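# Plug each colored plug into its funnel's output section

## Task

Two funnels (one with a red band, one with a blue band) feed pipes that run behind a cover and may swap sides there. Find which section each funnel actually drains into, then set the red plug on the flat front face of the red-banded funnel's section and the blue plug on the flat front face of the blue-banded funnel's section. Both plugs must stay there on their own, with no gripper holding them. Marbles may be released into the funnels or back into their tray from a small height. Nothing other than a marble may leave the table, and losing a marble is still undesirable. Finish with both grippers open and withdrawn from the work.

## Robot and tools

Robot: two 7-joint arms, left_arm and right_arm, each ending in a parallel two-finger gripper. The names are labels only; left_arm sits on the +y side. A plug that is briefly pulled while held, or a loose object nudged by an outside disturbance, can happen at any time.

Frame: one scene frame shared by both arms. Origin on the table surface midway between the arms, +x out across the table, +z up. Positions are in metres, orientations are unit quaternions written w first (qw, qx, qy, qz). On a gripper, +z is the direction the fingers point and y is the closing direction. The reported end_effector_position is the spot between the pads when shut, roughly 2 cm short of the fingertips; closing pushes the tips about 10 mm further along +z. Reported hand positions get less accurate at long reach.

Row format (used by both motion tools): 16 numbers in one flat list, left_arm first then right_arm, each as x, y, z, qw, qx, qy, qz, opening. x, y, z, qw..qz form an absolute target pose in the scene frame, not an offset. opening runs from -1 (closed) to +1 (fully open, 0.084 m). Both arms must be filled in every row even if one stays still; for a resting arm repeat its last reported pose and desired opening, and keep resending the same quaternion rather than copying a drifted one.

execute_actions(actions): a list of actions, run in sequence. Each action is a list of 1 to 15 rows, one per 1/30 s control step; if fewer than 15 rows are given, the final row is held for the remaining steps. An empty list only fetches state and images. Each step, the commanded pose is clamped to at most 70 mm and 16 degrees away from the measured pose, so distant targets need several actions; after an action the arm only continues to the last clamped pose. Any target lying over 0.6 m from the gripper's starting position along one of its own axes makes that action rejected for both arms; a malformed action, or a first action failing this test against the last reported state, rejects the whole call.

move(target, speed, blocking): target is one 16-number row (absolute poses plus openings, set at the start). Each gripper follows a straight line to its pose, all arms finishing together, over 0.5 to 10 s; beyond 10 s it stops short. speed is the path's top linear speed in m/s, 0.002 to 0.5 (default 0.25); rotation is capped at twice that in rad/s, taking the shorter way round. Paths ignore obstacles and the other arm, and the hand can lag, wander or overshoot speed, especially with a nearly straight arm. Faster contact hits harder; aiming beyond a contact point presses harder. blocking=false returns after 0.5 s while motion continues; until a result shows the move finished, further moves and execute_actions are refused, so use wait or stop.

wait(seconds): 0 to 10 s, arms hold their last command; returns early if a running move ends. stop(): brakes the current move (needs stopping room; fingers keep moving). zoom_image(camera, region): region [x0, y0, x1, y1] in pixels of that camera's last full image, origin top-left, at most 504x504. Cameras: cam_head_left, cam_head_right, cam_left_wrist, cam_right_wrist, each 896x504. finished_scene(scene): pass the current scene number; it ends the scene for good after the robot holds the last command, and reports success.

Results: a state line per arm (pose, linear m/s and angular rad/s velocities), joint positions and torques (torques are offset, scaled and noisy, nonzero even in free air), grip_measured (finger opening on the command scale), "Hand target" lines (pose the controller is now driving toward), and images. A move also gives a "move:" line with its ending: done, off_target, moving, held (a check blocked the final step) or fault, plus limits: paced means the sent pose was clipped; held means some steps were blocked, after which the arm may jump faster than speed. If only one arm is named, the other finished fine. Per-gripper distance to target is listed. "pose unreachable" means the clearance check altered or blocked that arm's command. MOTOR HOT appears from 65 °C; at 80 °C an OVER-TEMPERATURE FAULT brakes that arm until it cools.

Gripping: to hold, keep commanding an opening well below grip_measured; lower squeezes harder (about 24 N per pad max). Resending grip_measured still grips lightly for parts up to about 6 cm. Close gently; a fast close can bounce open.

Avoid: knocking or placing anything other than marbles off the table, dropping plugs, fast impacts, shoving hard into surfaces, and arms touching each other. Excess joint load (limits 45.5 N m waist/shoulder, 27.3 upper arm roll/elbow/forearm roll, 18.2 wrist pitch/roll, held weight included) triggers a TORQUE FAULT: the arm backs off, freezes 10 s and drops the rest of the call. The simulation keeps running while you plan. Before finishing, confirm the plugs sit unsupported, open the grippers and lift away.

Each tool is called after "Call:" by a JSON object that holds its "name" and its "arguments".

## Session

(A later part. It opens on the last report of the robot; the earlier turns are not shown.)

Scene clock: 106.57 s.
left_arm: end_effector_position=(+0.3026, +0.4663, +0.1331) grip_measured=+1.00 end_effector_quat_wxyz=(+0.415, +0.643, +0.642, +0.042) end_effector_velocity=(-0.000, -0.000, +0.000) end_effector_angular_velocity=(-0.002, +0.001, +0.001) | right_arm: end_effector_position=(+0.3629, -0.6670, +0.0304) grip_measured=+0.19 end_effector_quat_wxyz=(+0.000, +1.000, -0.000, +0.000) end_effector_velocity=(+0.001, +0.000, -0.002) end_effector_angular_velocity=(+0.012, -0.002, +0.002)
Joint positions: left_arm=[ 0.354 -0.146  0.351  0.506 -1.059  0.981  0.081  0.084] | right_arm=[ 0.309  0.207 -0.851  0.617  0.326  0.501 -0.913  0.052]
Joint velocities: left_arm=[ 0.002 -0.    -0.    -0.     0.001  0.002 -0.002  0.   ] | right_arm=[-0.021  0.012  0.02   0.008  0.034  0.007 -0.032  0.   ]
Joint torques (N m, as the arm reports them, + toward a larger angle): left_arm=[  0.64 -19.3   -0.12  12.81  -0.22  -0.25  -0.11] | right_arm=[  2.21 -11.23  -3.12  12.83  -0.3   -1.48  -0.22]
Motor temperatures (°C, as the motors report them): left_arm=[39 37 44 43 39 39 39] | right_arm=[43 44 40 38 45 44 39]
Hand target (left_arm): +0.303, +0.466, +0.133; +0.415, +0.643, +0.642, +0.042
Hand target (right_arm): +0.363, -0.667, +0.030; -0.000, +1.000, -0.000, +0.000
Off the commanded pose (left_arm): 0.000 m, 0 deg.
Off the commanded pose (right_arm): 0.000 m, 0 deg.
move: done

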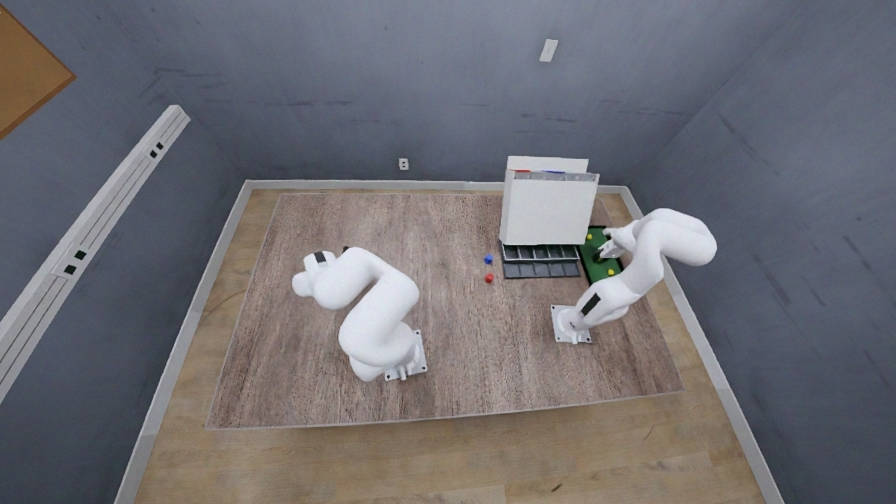

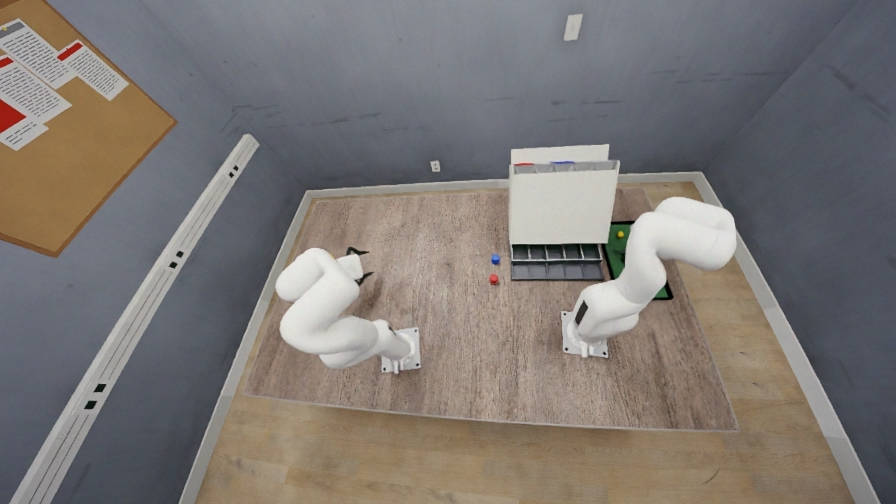

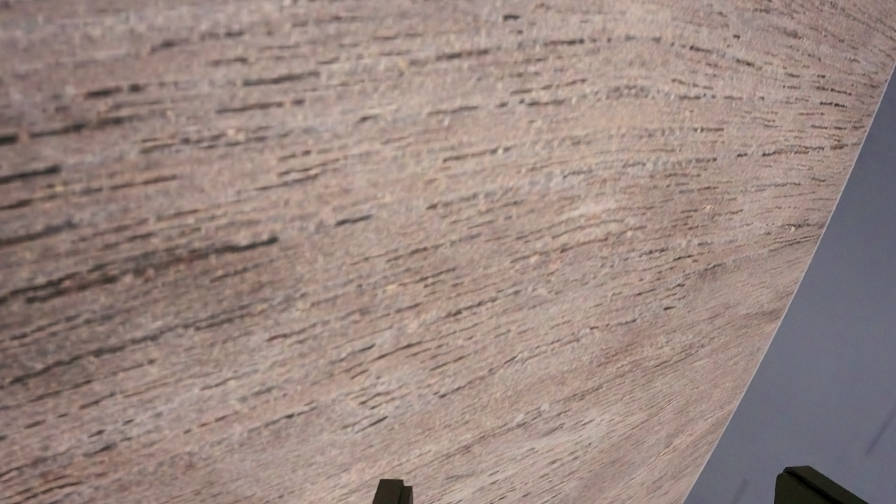

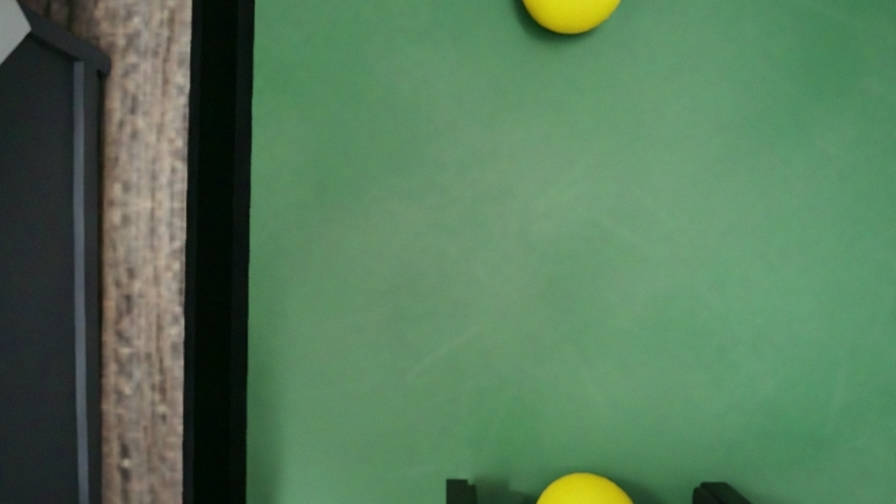

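Call:
{"name": "move", "arguments": {"target": [0.3026,0.4663,0.1331,0.415,0.643,0.642,0.042,1,0.363,-0.667,0.03,0,1,0,0,-0.7]}}

Call:
{"name": "move", "arguments": {"target": [0.3026,0.4663,0.1331,0.415,0.643,0.642,0.042,1,0.42,-0.62,0.42,0,0.985,0,0.174,-0.7], "speed": 0.35}}

Scene clock: 118.93 s.
left_arm: end_effector_position=(+0.3026, +0.4663, +0.1331) grip_measured=+1.00 end_effector_quat_wxyz=(+0.415, +0.643, +0.642, +0.042) end_effector_velocity=(+0.000, +0.000, +0.000) end_effector_angular_velocity=(+0.001, -0.001, +0.000) | right_arm: end_effector_position=(+0.3630, -0.6670, +0.0300) grip_measured=-0.47 end_effector_quat_wxyz=(-0.000, +1.000, +0.000, +0.000) end_effector_velocity=(+0.000, -0.000, -0.000) end_effector_angular_velocity=(-0.001, +0.000, +0.000)
Joint positions: left_arm=[ 0.354 -0.146  0.351  0.506 -1.059  0.981  0.081  0.084] | right_arm=[ 0.307  0.209 -0.849  0.618  0.329  0.502 -0.916  0.024]
Joint velocities: left_arm=[ 0.    -0.     0.     0.    -0.    -0.     0.001  0.   ] | right_arm=[ 0.     0.001  0.     0.    -0.    -0.     0.     0.   ]
Joint torques (N m, as the arm reports them, + toward a larger angle): left_arm=[  0.37 -19.12  -0.36  12.58  -0.07  -0.43   0.07] | right_arm=[  0.56 -11.09  -3.05  12.6   -0.56  -1.52  -0.17]
Motor temperatures (°C, as the motors report them): left_arm=[39 37 44 43 39 39 39] | right_arm=[43 44 40 38 45 44 39]
Hand target (left_arm): +0.303, +0.466, +0.133; +0.415, +0.643, +0.642, +0.042
Hand target (right_arm): +0.363, -0.667, +0.030; -0.000, +1.000, -0.000, +0.000
Off the commanded pose (left_arm): 0.000 m, 0 deg.
Off the commanded pose (right_arm): 0.000 m, 0 deg.
move: done

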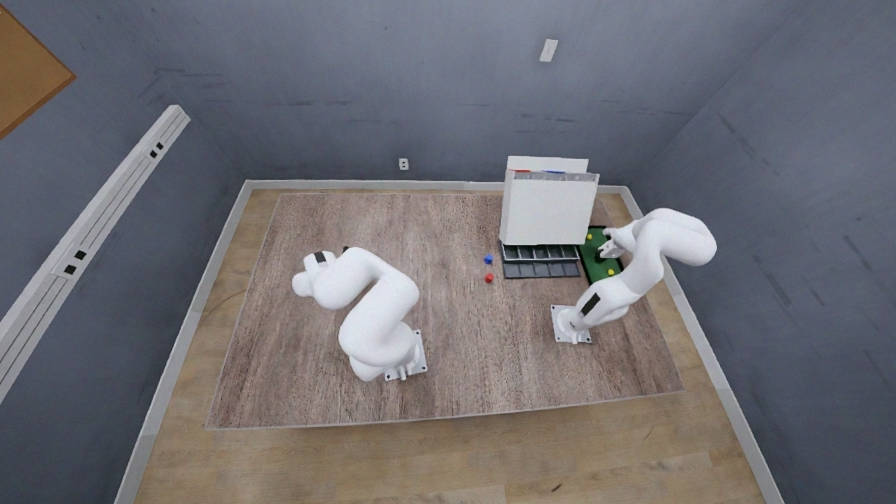

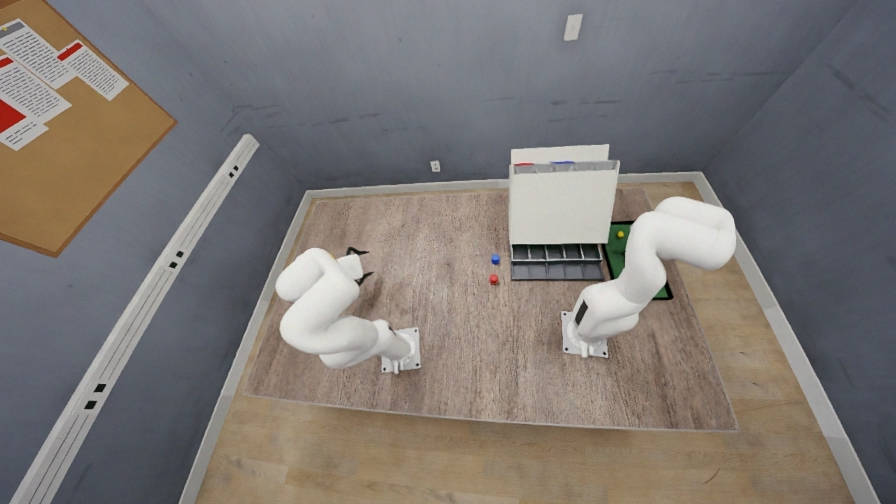

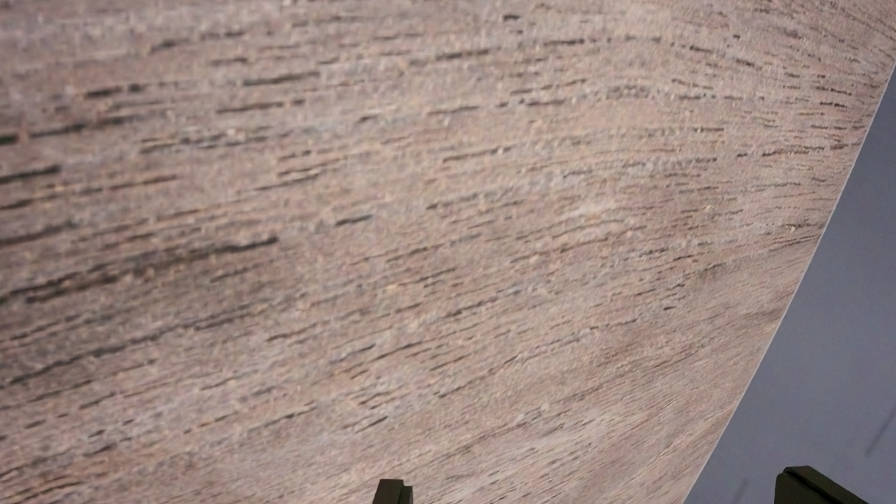

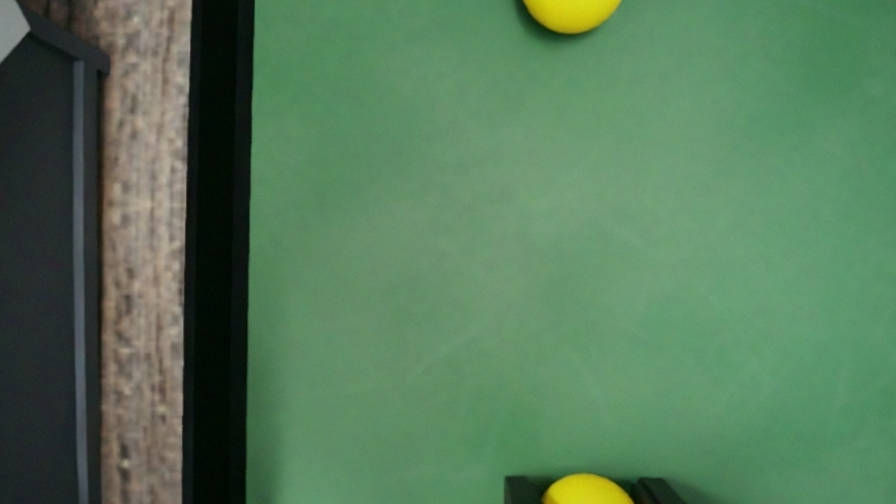

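Scene clock: 121.00 s.
left_arm: end_effector_position=(+0.3026, +0.4663, +0.1331) grip_measured=+1.00 end_effector_quat_wxyz=(+0.415, +0.643, +0.642, +0.042) end_effector_velocity=(+0.000, -0.000, +0.000) end_effector_angular_velocity=(-0.001, -0.001, -0.001) | right_arm: end_effector_position=(+0.4212, -0.6202, +0.4188) grip_measured=-0.47 end_effector_quat_wxyz=(+0.001, +0.985, +0.000, +0.173) end_effector_velocity=(+0.000, +0.000, +0.003) end_effector_angular_velocity=(-0.001, -0.001, +0.001)
Joint positions: left_arm=[ 0.354 -0.146  0.351  0.506 -1.059  0.981  0.081  0.084] | right_arm=[ 0.321 -0.549 -0.582  1.149 -0.187  1.286 -0.312  0.024]
Joint velocities: left_arm=[-0.001  0.     0.     0.001 -0.001  0.001  0.    -0.   ] | right_arm=[ 0.001  0.003  0.002  0.011  0.002  0.008 -0.    -0.   ]
Joint torques (N m, as the arm reports them, + toward a larger angle): left_arm=[ -0.08 -18.97  -0.51  13.07  -0.2   -0.1   -0.01] | right_arm=[ 1.19 -3.8   5.95 17.19  0.47 -2.36  0.06]
Motor temperatures (°C, as the motors report them): left_arm=[39 37 44 43 39 39 39] | right_arm=[43 44 40 38 45 44 39]
Hand target (left_arm): +0.303, +0.466, +0.133; +0.415, +0.643, +0.642, +0.042
Hand target (right_arm): +0.421, -0.620, +0.419; +0.001, +0.985, +0.001, +0.173
Off the commanded pose (left_arm): 0.000 m, 0 deg.
Off the commanded pose (right_arm): 0.002 m, 0 deg.
move: done; limits=paced

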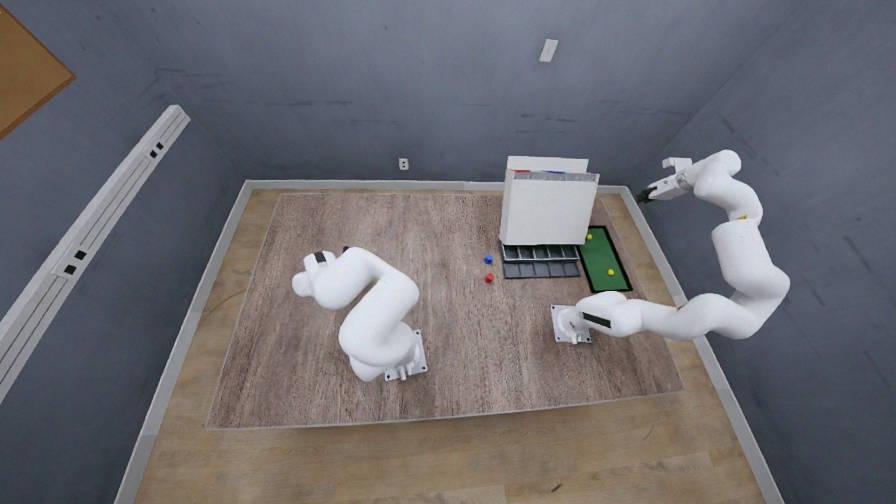

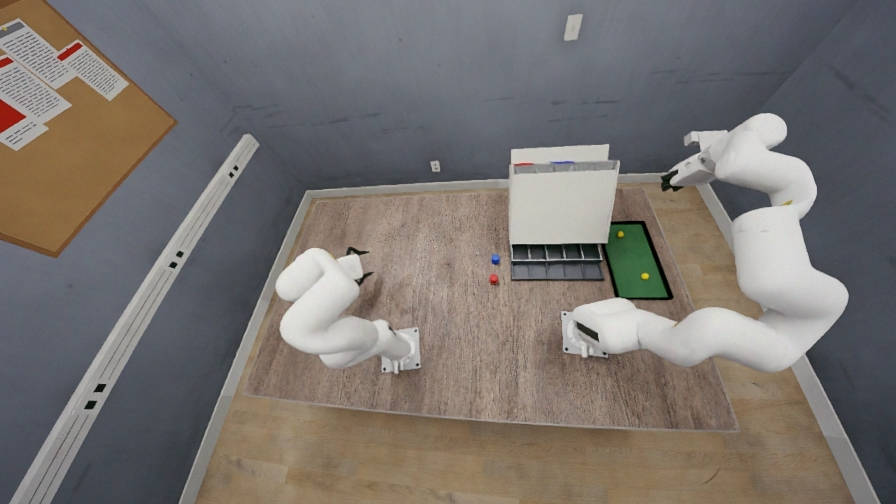

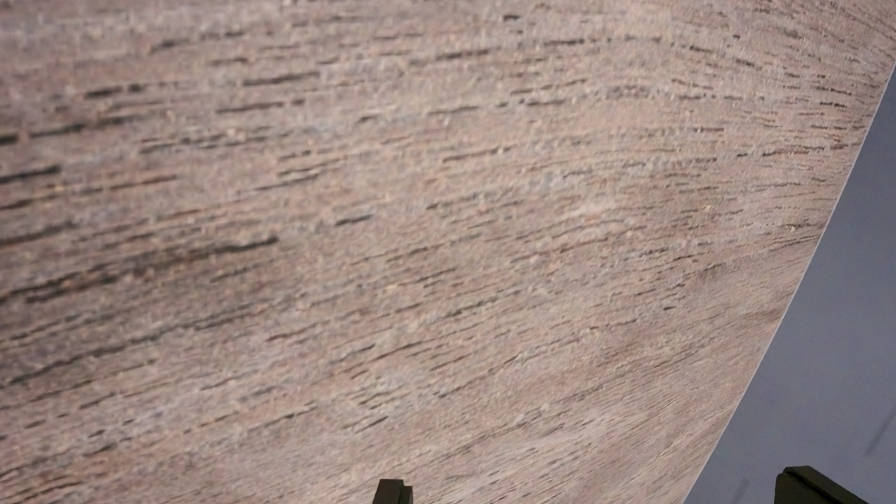

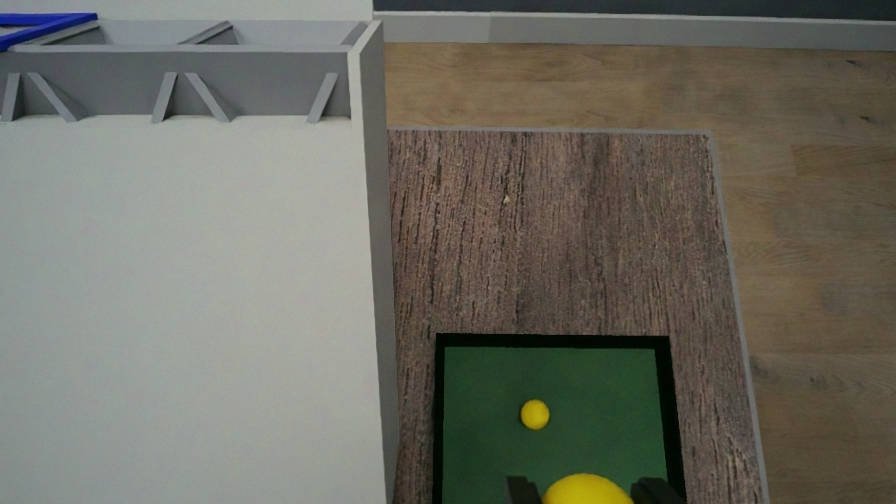

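Call:
{"name": "move", "arguments": {"target": [0.3026,0.4663,0.1331,0.415,0.643,0.642,0.042,1,0.635,-0.354,0.41,0,0.996,0,0.087,-0.7], "speed": 0.3}}

Scene clock: 128.67 s.
left_arm: end_effector_position=(+0.3026, +0.4663, +0.1331) grip_measured=+1.00 end_effector_quat_wxyz=(+0.415, +0.643, +0.642, +0.042) end_effector_velocity=(-0.000, +0.001, +0.000) end_effector_angular_velocity=(-0.000, -0.001, +0.002) | right_arm: end_effector_position=(+0.6342, -0.3544, +0.4097) grip_measured=-0.47 end_effector_quat_wxyz=(+0.001, +0.996, -0.000, +0.088) end_effector_velocity=(+0.002, +0.001, -0.000) end_effector_angular_velocity=(-0.001, +0.017, -0.000)
Joint positions: left_arm=[ 0.354 -0.146  0.351  0.506 -1.059  0.981  0.081  0.084] | right_arm=[ 0.505  0.287 -0.372  1.937  0.09   1.492  0.063  0.024]
Joint velocities: left_arm=[ 0.003 -0.    -0.    -0.    -0.     0.     0.001 -0.   ] | right_arm=[-0.009  0.029  0.     0.045  0.011  0.034 -0.003 -0.   ]
Joint torques (N m, as the arm reports them, + toward a larger angle): left_arm=[ -0.32 -19.52  -0.21  12.57  -0.03  -0.29   0.24] | right_arm=[  0.78 -21.93  -2.02  17.09  -0.03  -2.14   0.21]
Motor temperatures (°C, as the motors report them): left_arm=[39 37 44 43 39 39 39] | right_arm=[43 44 40 38 45 44 39]
Hand target (left_arm): +0.303, +0.466, +0.133; +0.415, +0.643, +0.642, +0.042
Hand target (right_arm): +0.634, -0.354, +0.410; +0.001, +0.996, -0.000, +0.087
Off the commanded pose (left_arm): 0.000 m, 0 deg.
Off the commanded pose (right_arm): 0.001 m, 0 deg.
move: done

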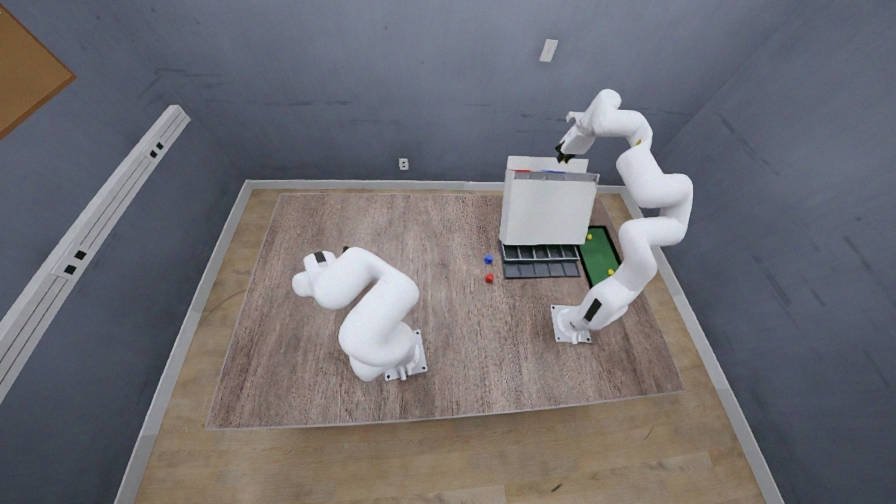

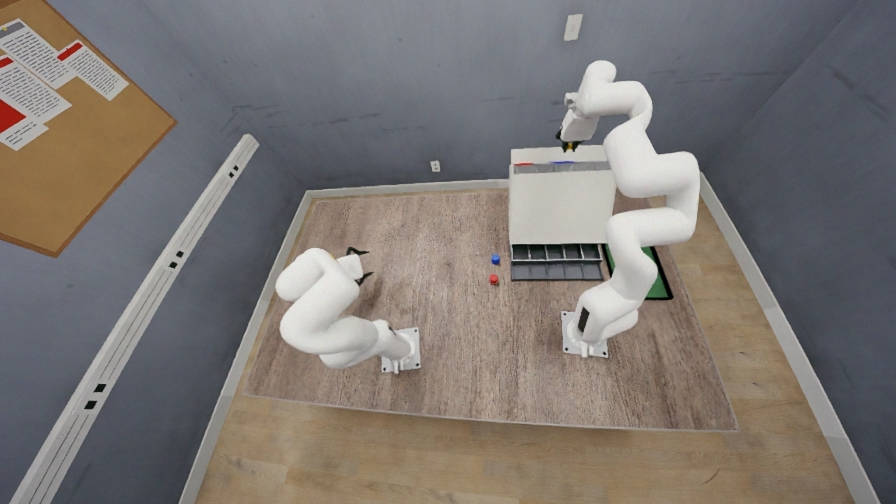

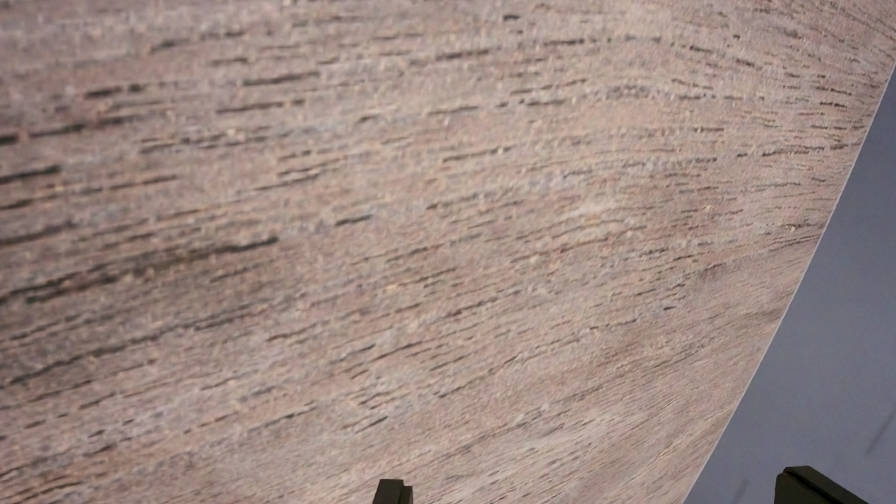

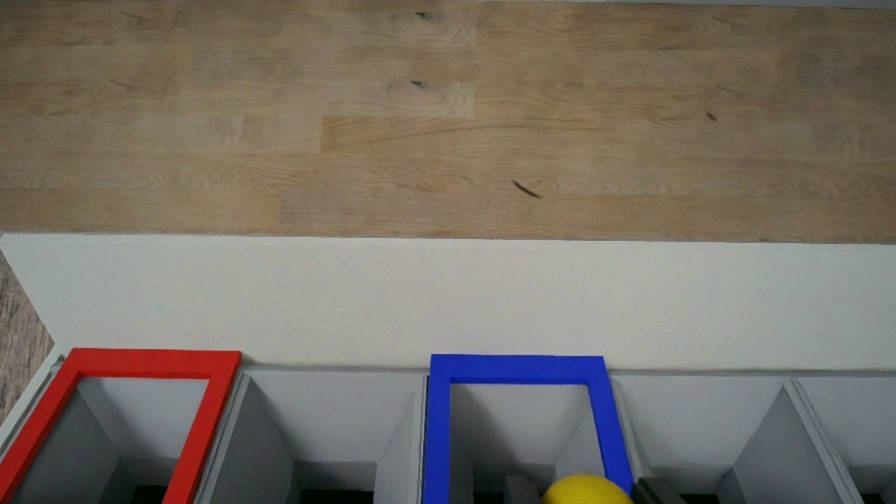

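Call:
{"name": "move", "arguments": {"target": [0.3026,0.4663,0.1331,0.415,0.643,0.642,0.042,1,0.646,-0.351,0.37,0,0.996,0,0.087,-0.7], "speed": 0.1}}

Call:
{"name": "move", "arguments": {"target": [0.3026,0.4663,0.1331,0.415,0.643,0.642,0.042,1,0.646,-0.351,0.37,0,0.996,0,0.087,0.2]}}

Scene clock: 137.83 s.
left_arm: end_effector_position=(+0.3026, +0.4663, +0.1331) grip_measured=+1.00 end_effector_quat_wxyz=(+0.415, +0.643, +0.642, +0.042) end_effector_velocity=(-0.000, -0.000, +0.000) end_effector_angular_velocity=(-0.001, +0.000, +0.001) | right_arm: end_effector_position=(+0.6458, -0.3511, +0.3707) grip_measured=-0.47 end_effector_quat_wxyz=(-0.000, +0.996, -0.000, +0.087) end_effector_velocity=(+0.001, +0.000, -0.003) end_effector_angular_velocity=(+0.002, -0.003, -0.001)
Joint positions: left_arm=[ 0.354 -0.146  0.351  0.506 -1.059  0.981  0.081  0.084] | right_arm=[ 0.511  0.296 -0.368  1.834  0.094  1.382  0.063  0.024]
Joint velocities: left_arm=[ 0.    -0.    -0.    -0.    -0.     0.    -0.001  0.   ] | right_arm=[ 0.001 -0.001  0.001 -0.01   0.001 -0.012  0.001 -0.   ]
Joint torques (N m, as the arm reports them, + toward a larger angle): left_arm=[  0.15 -19.01  -0.17  12.95   0.19  -0.36   0.19] | right_arm=[  1.26 -22.14  -2.48  17.39   0.    -2.19  -0.11]
Motor temperatures (°C, as the motors report them): left_arm=[39 37 44 43 39 39 39] | right_arm=[43 44 40 38 45 44 39]
Hand target (left_arm): +0.303, +0.466, +0.133; +0.415, +0.643, +0.642, +0.042
Hand target (right_arm): +0.646, -0.351, +0.370; +0.000, +0.996, +0.000, +0.087
Off the commanded pose (left_arm): 0.000 m, 0 deg.
Off the commanded pose (right_arm): 0.001 m, 0 deg.
move: done

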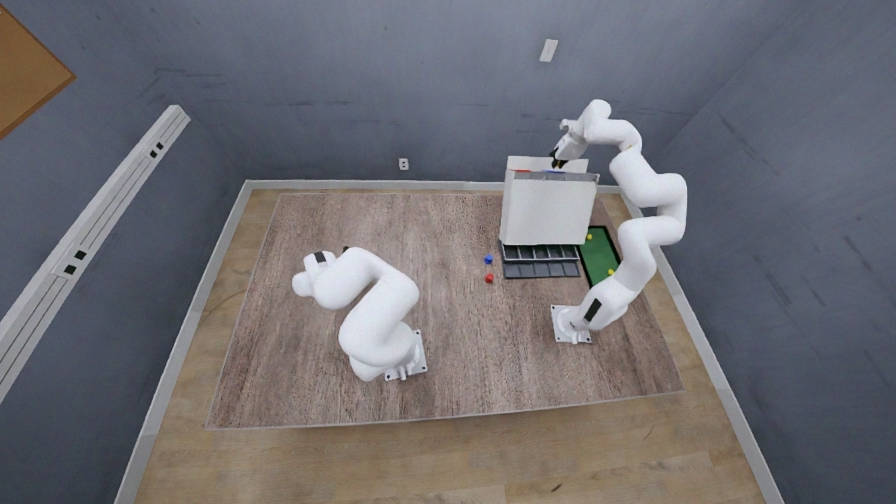

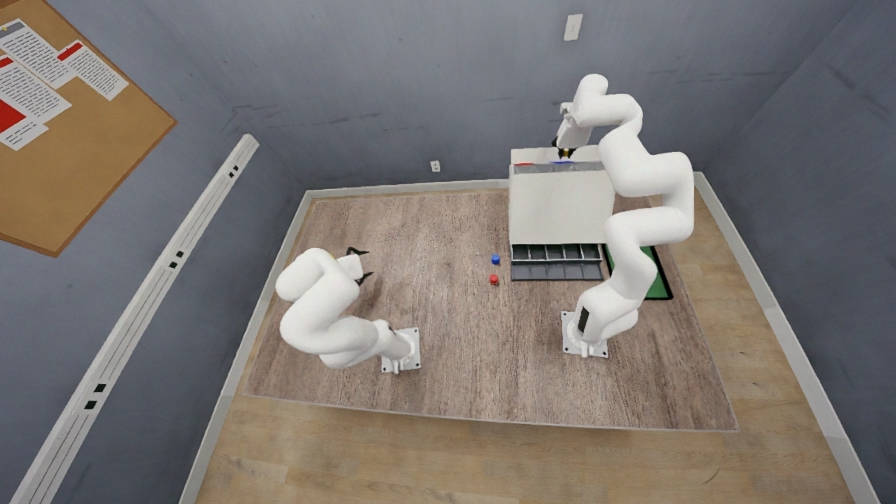

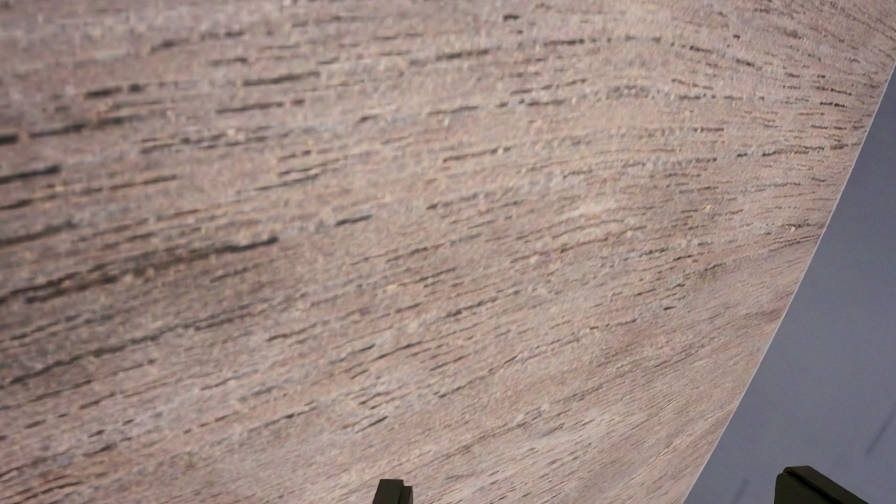

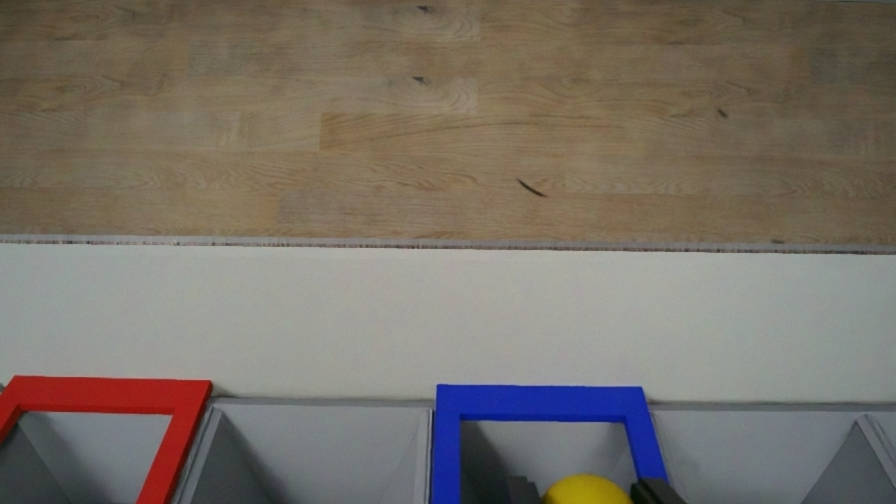

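Scene clock: 138.53 s.
left_arm: end_effector_position=(+0.3026, +0.4663, +0.1331) grip_measured=+1.00 end_effector_quat_wxyz=(+0.415, +0.643, +0.642, +0.042) end_effector_velocity=(+0.000, +0.000, +0.000) end_effector_angular_velocity=(+0.001, -0.001, +0.000) | right_arm: end_effector_position=(+0.6460, -0.3510, +0.3700) grip_measured=+0.19 end_effector_quat_wxyz=(-0.000, +0.996, -0.000, +0.087) end_effector_velocity=(-0.000, +0.000, -0.000) end_effector_angular_velocity=(+0.000, +0.000, +0.001)
Joint positions: left_arm=[ 0.354 -0.146  0.351  0.506 -1.059  0.981  0.081  0.084] | right_arm=[ 0.511  0.297 -0.368  1.833  0.095  1.381  0.063  0.052]
Joint velocities: left_arm=[ 0.001 -0.    -0.     0.    -0.    -0.     0.001 -0.   ] | right_arm=[ 0.  0.  0. -0.  0. -0. -0. -0.]
Joint torques (N m, as the arm reports them, + toward a larger angle): left_arm=[ -0.23 -19.54  -0.05  12.8    0.22  -0.36  -0.03] | right_arm=[  0.86 -21.77  -2.1   17.66  -0.17  -2.05   0.06]
Motor temperatures (°C, as the motors report them): left_arm=[39 37 44 43 39 39 39] | right_arm=[43 44 40 38 45 44 39]
Hand target (left_arm): +0.303, +0.466, +0.133; +0.415, +0.643, +0.642, +0.042
Hand target (right_arm): +0.646, -0.351, +0.370; +0.000, +0.996, +0.000, +0.087
Off the commanded pose (left_arm): 0.000 m, 0 deg.
Off the commanded pose (right_arm): 0.000 m, 0 deg.
move: done

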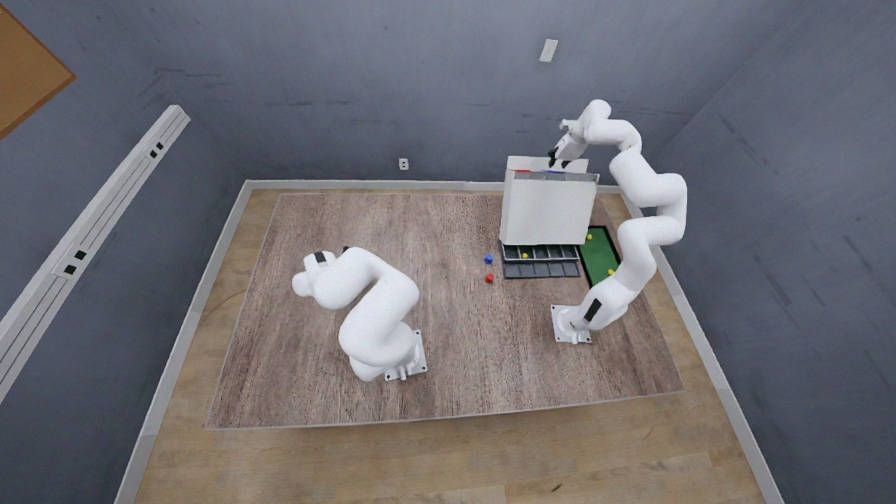

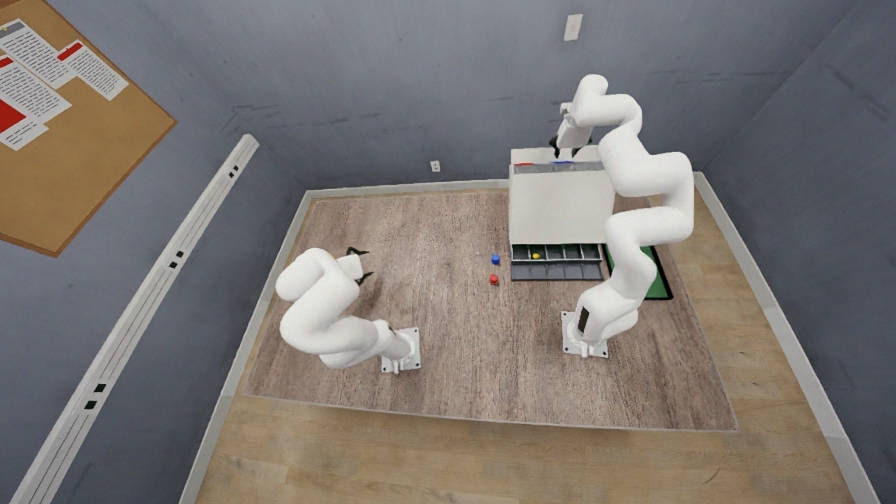

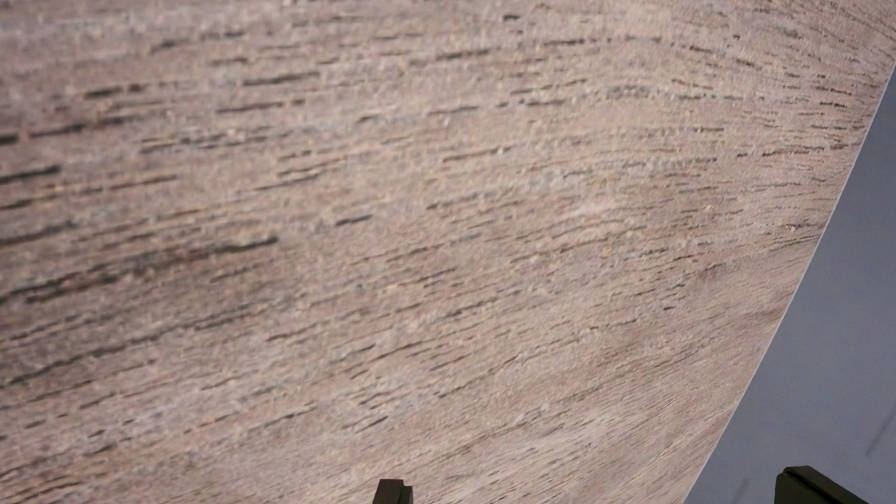

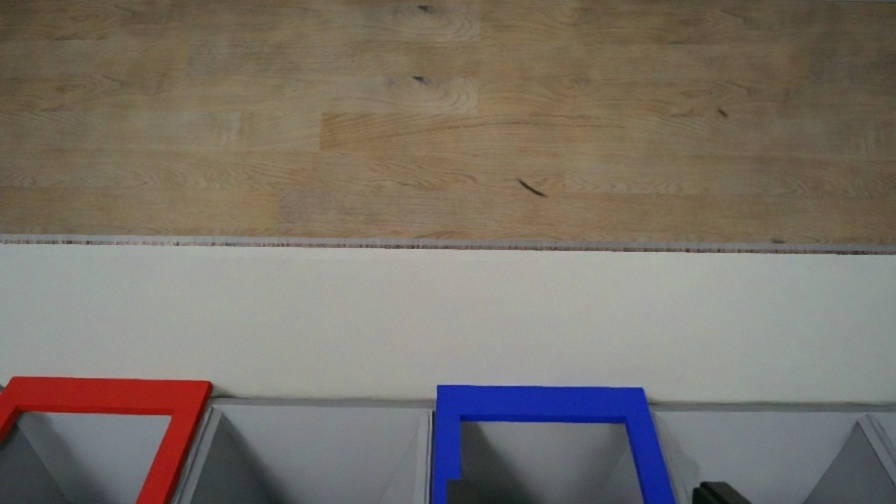

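Call:
{"name": "move", "arguments": {"target": [0.3026,0.4663,0.1331,0.415,0.643,0.642,0.042,1,0.57,-0.42,0.42,0,0.998,0,0.06,0.2], "speed": 0.35}}

Call:
{"name": "move", "arguments": {"target": [0.3026,0.4663,0.1331,0.415,0.643,0.642,0.042,1,0.283,-0.704,0.09,0,1,0,0,0.2], "speed": 0.35}}

Scene clock: 149.57 s.
left_arm: end_effector_position=(+0.3026, +0.4663, +0.1331) grip_measured=+1.00 end_effector_quat_wxyz=(+0.415, +0.643, +0.642, +0.042) end_effector_velocity=(-0.000, -0.000, +0.000) end_effector_angular_velocity=(-0.001, -0.001, -0.000) | right_arm: end_effector_position=(+0.5704, -0.4197, +0.4200) grip_measured=+0.19 end_effector_quat_wxyz=(-0.000, +0.998, +0.000, +0.060) end_effector_velocity=(-0.001, -0.002, +0.001) end_effector_angular_velocity=(-0.000, -0.000, -0.002)
Joint positions: left_arm=[ 0.354 -0.146  0.351  0.506 -1.059  0.981  0.081  0.084] | right_arm=[ 0.481  0.079 -0.41   1.725  0.034  1.533 -0.019  0.052]
Joint velocities: left_arm=[ 0.001 -0.     0.    -0.001  0.     0.002  0.001 -0.   ] | right_arm=[-0.001 -0.004 -0.001 -0.001 -0.002  0.002 -0.     0.   ]
Joint torques (N m, as the arm reports them, + toward a larger angle): left_arm=[  0.5  -19.92  -0.32  12.81  -0.2   -0.18   0.03] | right_arm=[  0.61 -16.63  -0.89  17.06  -0.46  -1.9    0.09]
Motor temperatures (°C, as the motors report them): left_arm=[39 37 44 43 39 39 39] | right_arm=[43 45 40 38 45 44 39]
Hand target (left_arm): +0.303, +0.466, +0.133; +0.415, +0.643, +0.642, +0.042
Hand target (right_arm): +0.570, -0.420, +0.420; -0.000, +0.998, +0.000, +0.060
Off the commanded pose (left_arm): 0.000 m, 0 deg.
Off the commanded pose (right_arm): 0.000 m, 0 deg.
move: done

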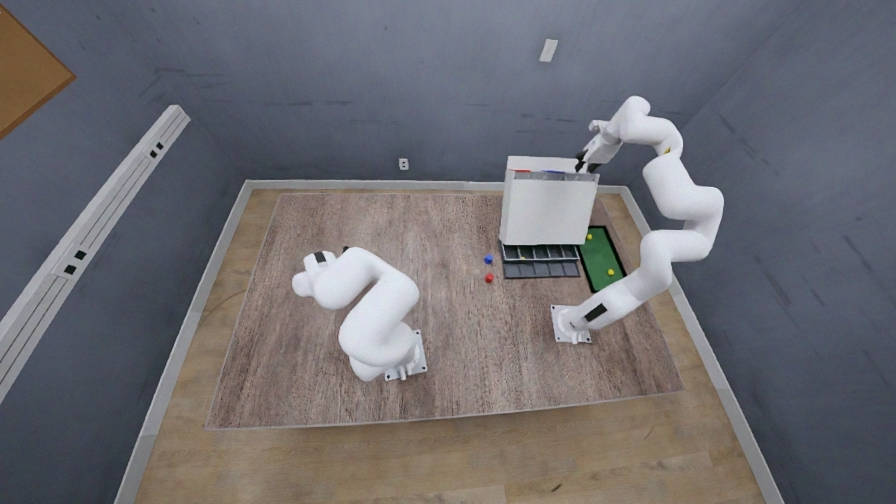

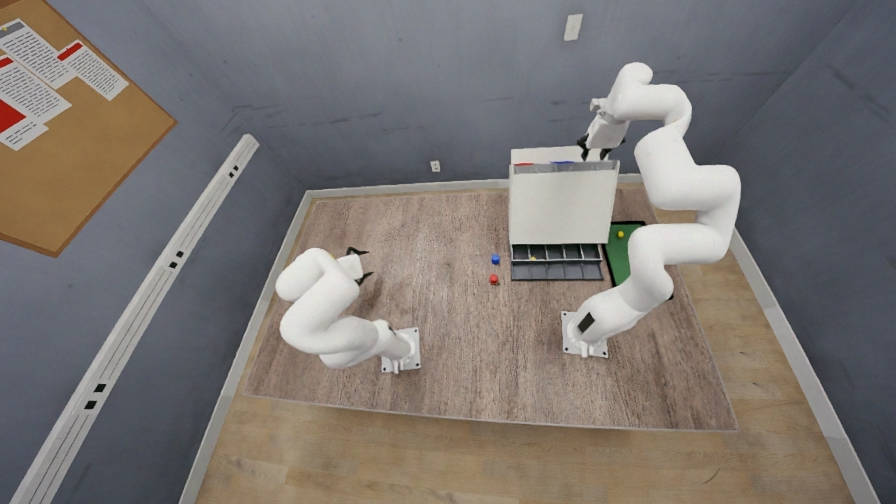

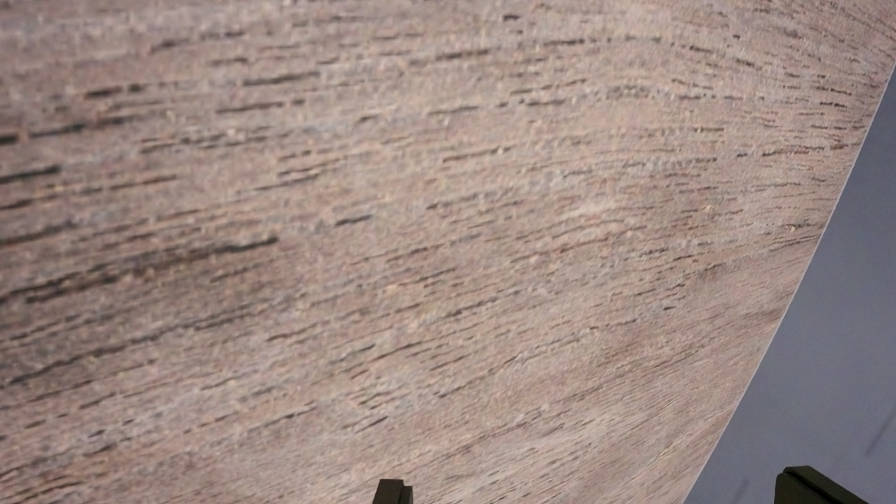

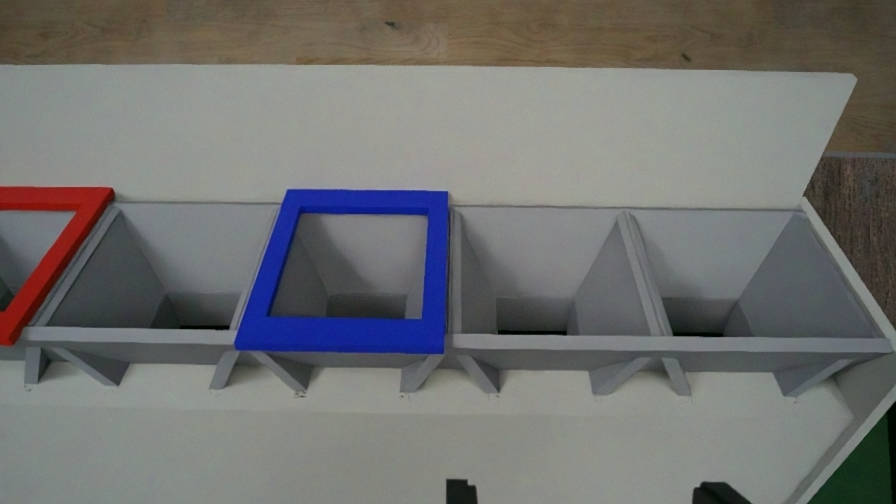

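Scene clock: 152.00 s.
left_arm: end_effector_position=(+0.3026, +0.4663, +0.1331) grip_measured=+1.00 end_effector_quat_wxyz=(+0.415, +0.643, +0.642, +0.042) end_effector_velocity=(+0.000, -0.000, -0.000) end_effector_angular_velocity=(+0.001, -0.000, -0.001) | right_arm: end_effector_position=(+0.2824, -0.7035, +0.0912) grip_measured=+0.19 end_effector_quat_wxyz=(-0.001, +1.000, +0.000, +0.001) end_effector_velocity=(+0.000, -0.001, -0.002) end_effector_angular_velocity=(+0.008, +0.001, -0.000)
Joint positions: left_arm=[ 0.354 -0.146  0.351  0.506 -1.059  0.981  0.081  0.084] | right_arm=[ 0.153 -0.229 -0.975  0.541 -0.294  0.694 -0.675  0.052]
Joint velocities: left_arm=[-0.002  0.     0.001 -0.    -0.    -0.001  0.     0.   ] | right_arm=[ 0.013  0.015 -0.015  0.005  0.023 -0.003 -0.021 -0.   ]
Joint torques (N m, as the arm reports them, + toward a larger angle): left_arm=[ -0.19 -19.98  -0.36  12.72  -0.22  -0.47  -0.05] | right_arm=[ 0.35 -5.34  2.85 14.86 -0.38 -1.46 -0.22]
Motor temperatures (°C, as the motors report them): left_arm=[39 37 44 43 39 39 39] | right_arm=[43 45 40 38 45 44 39]
Hand target (left_arm): +0.303, +0.466, +0.133; +0.415, +0.643, +0.642, +0.042
Hand target (right_arm): +0.282, -0.704, +0.091; -0.002, +1.000, +0.000, +0.000
Off the commanded pose (left_arm): 0.000 m, 0 deg.
Off the commanded pose (right_arm): 0.001 m, 0 deg.
move: done; limits=paced

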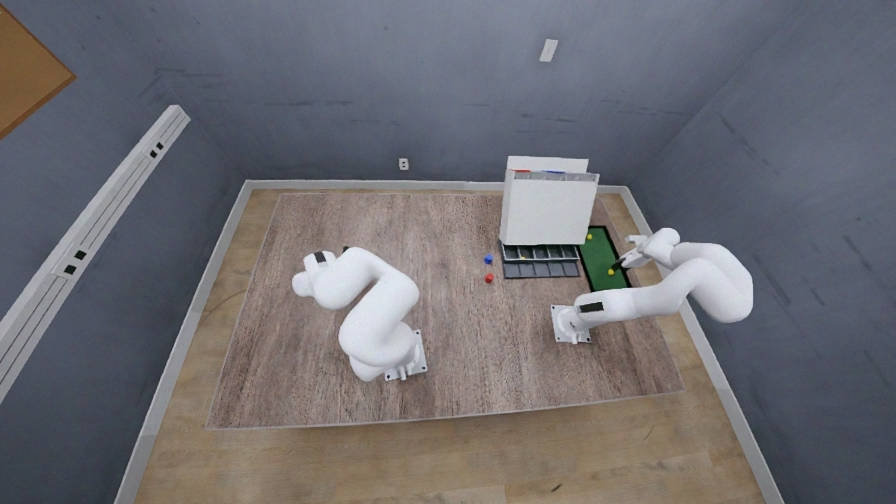

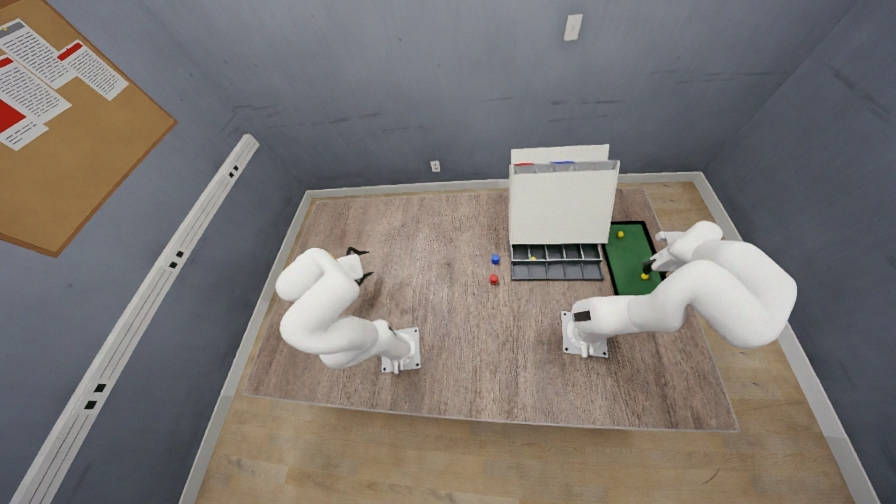

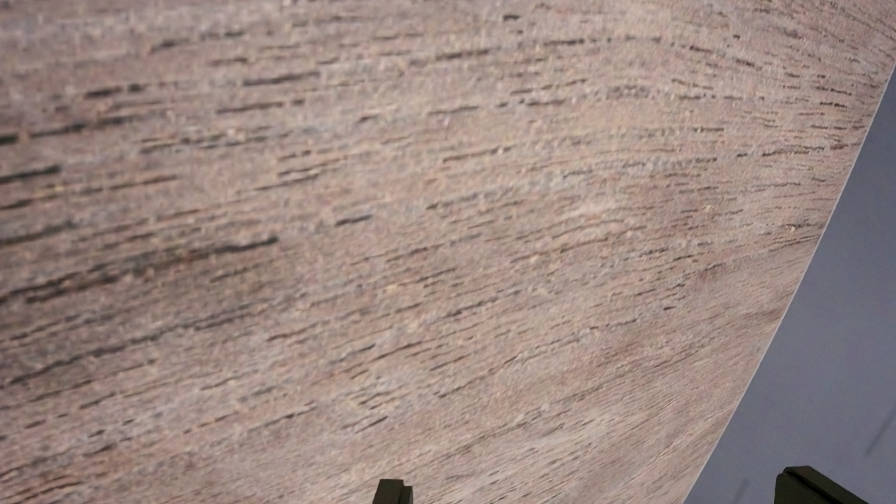

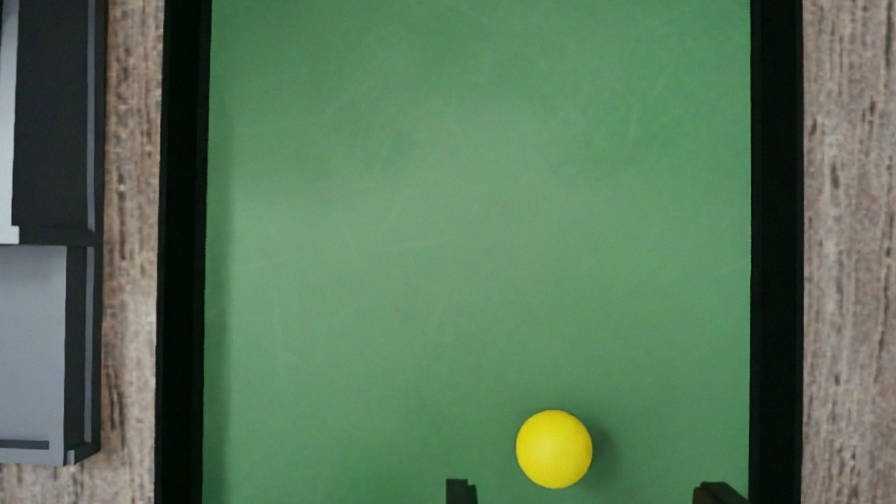

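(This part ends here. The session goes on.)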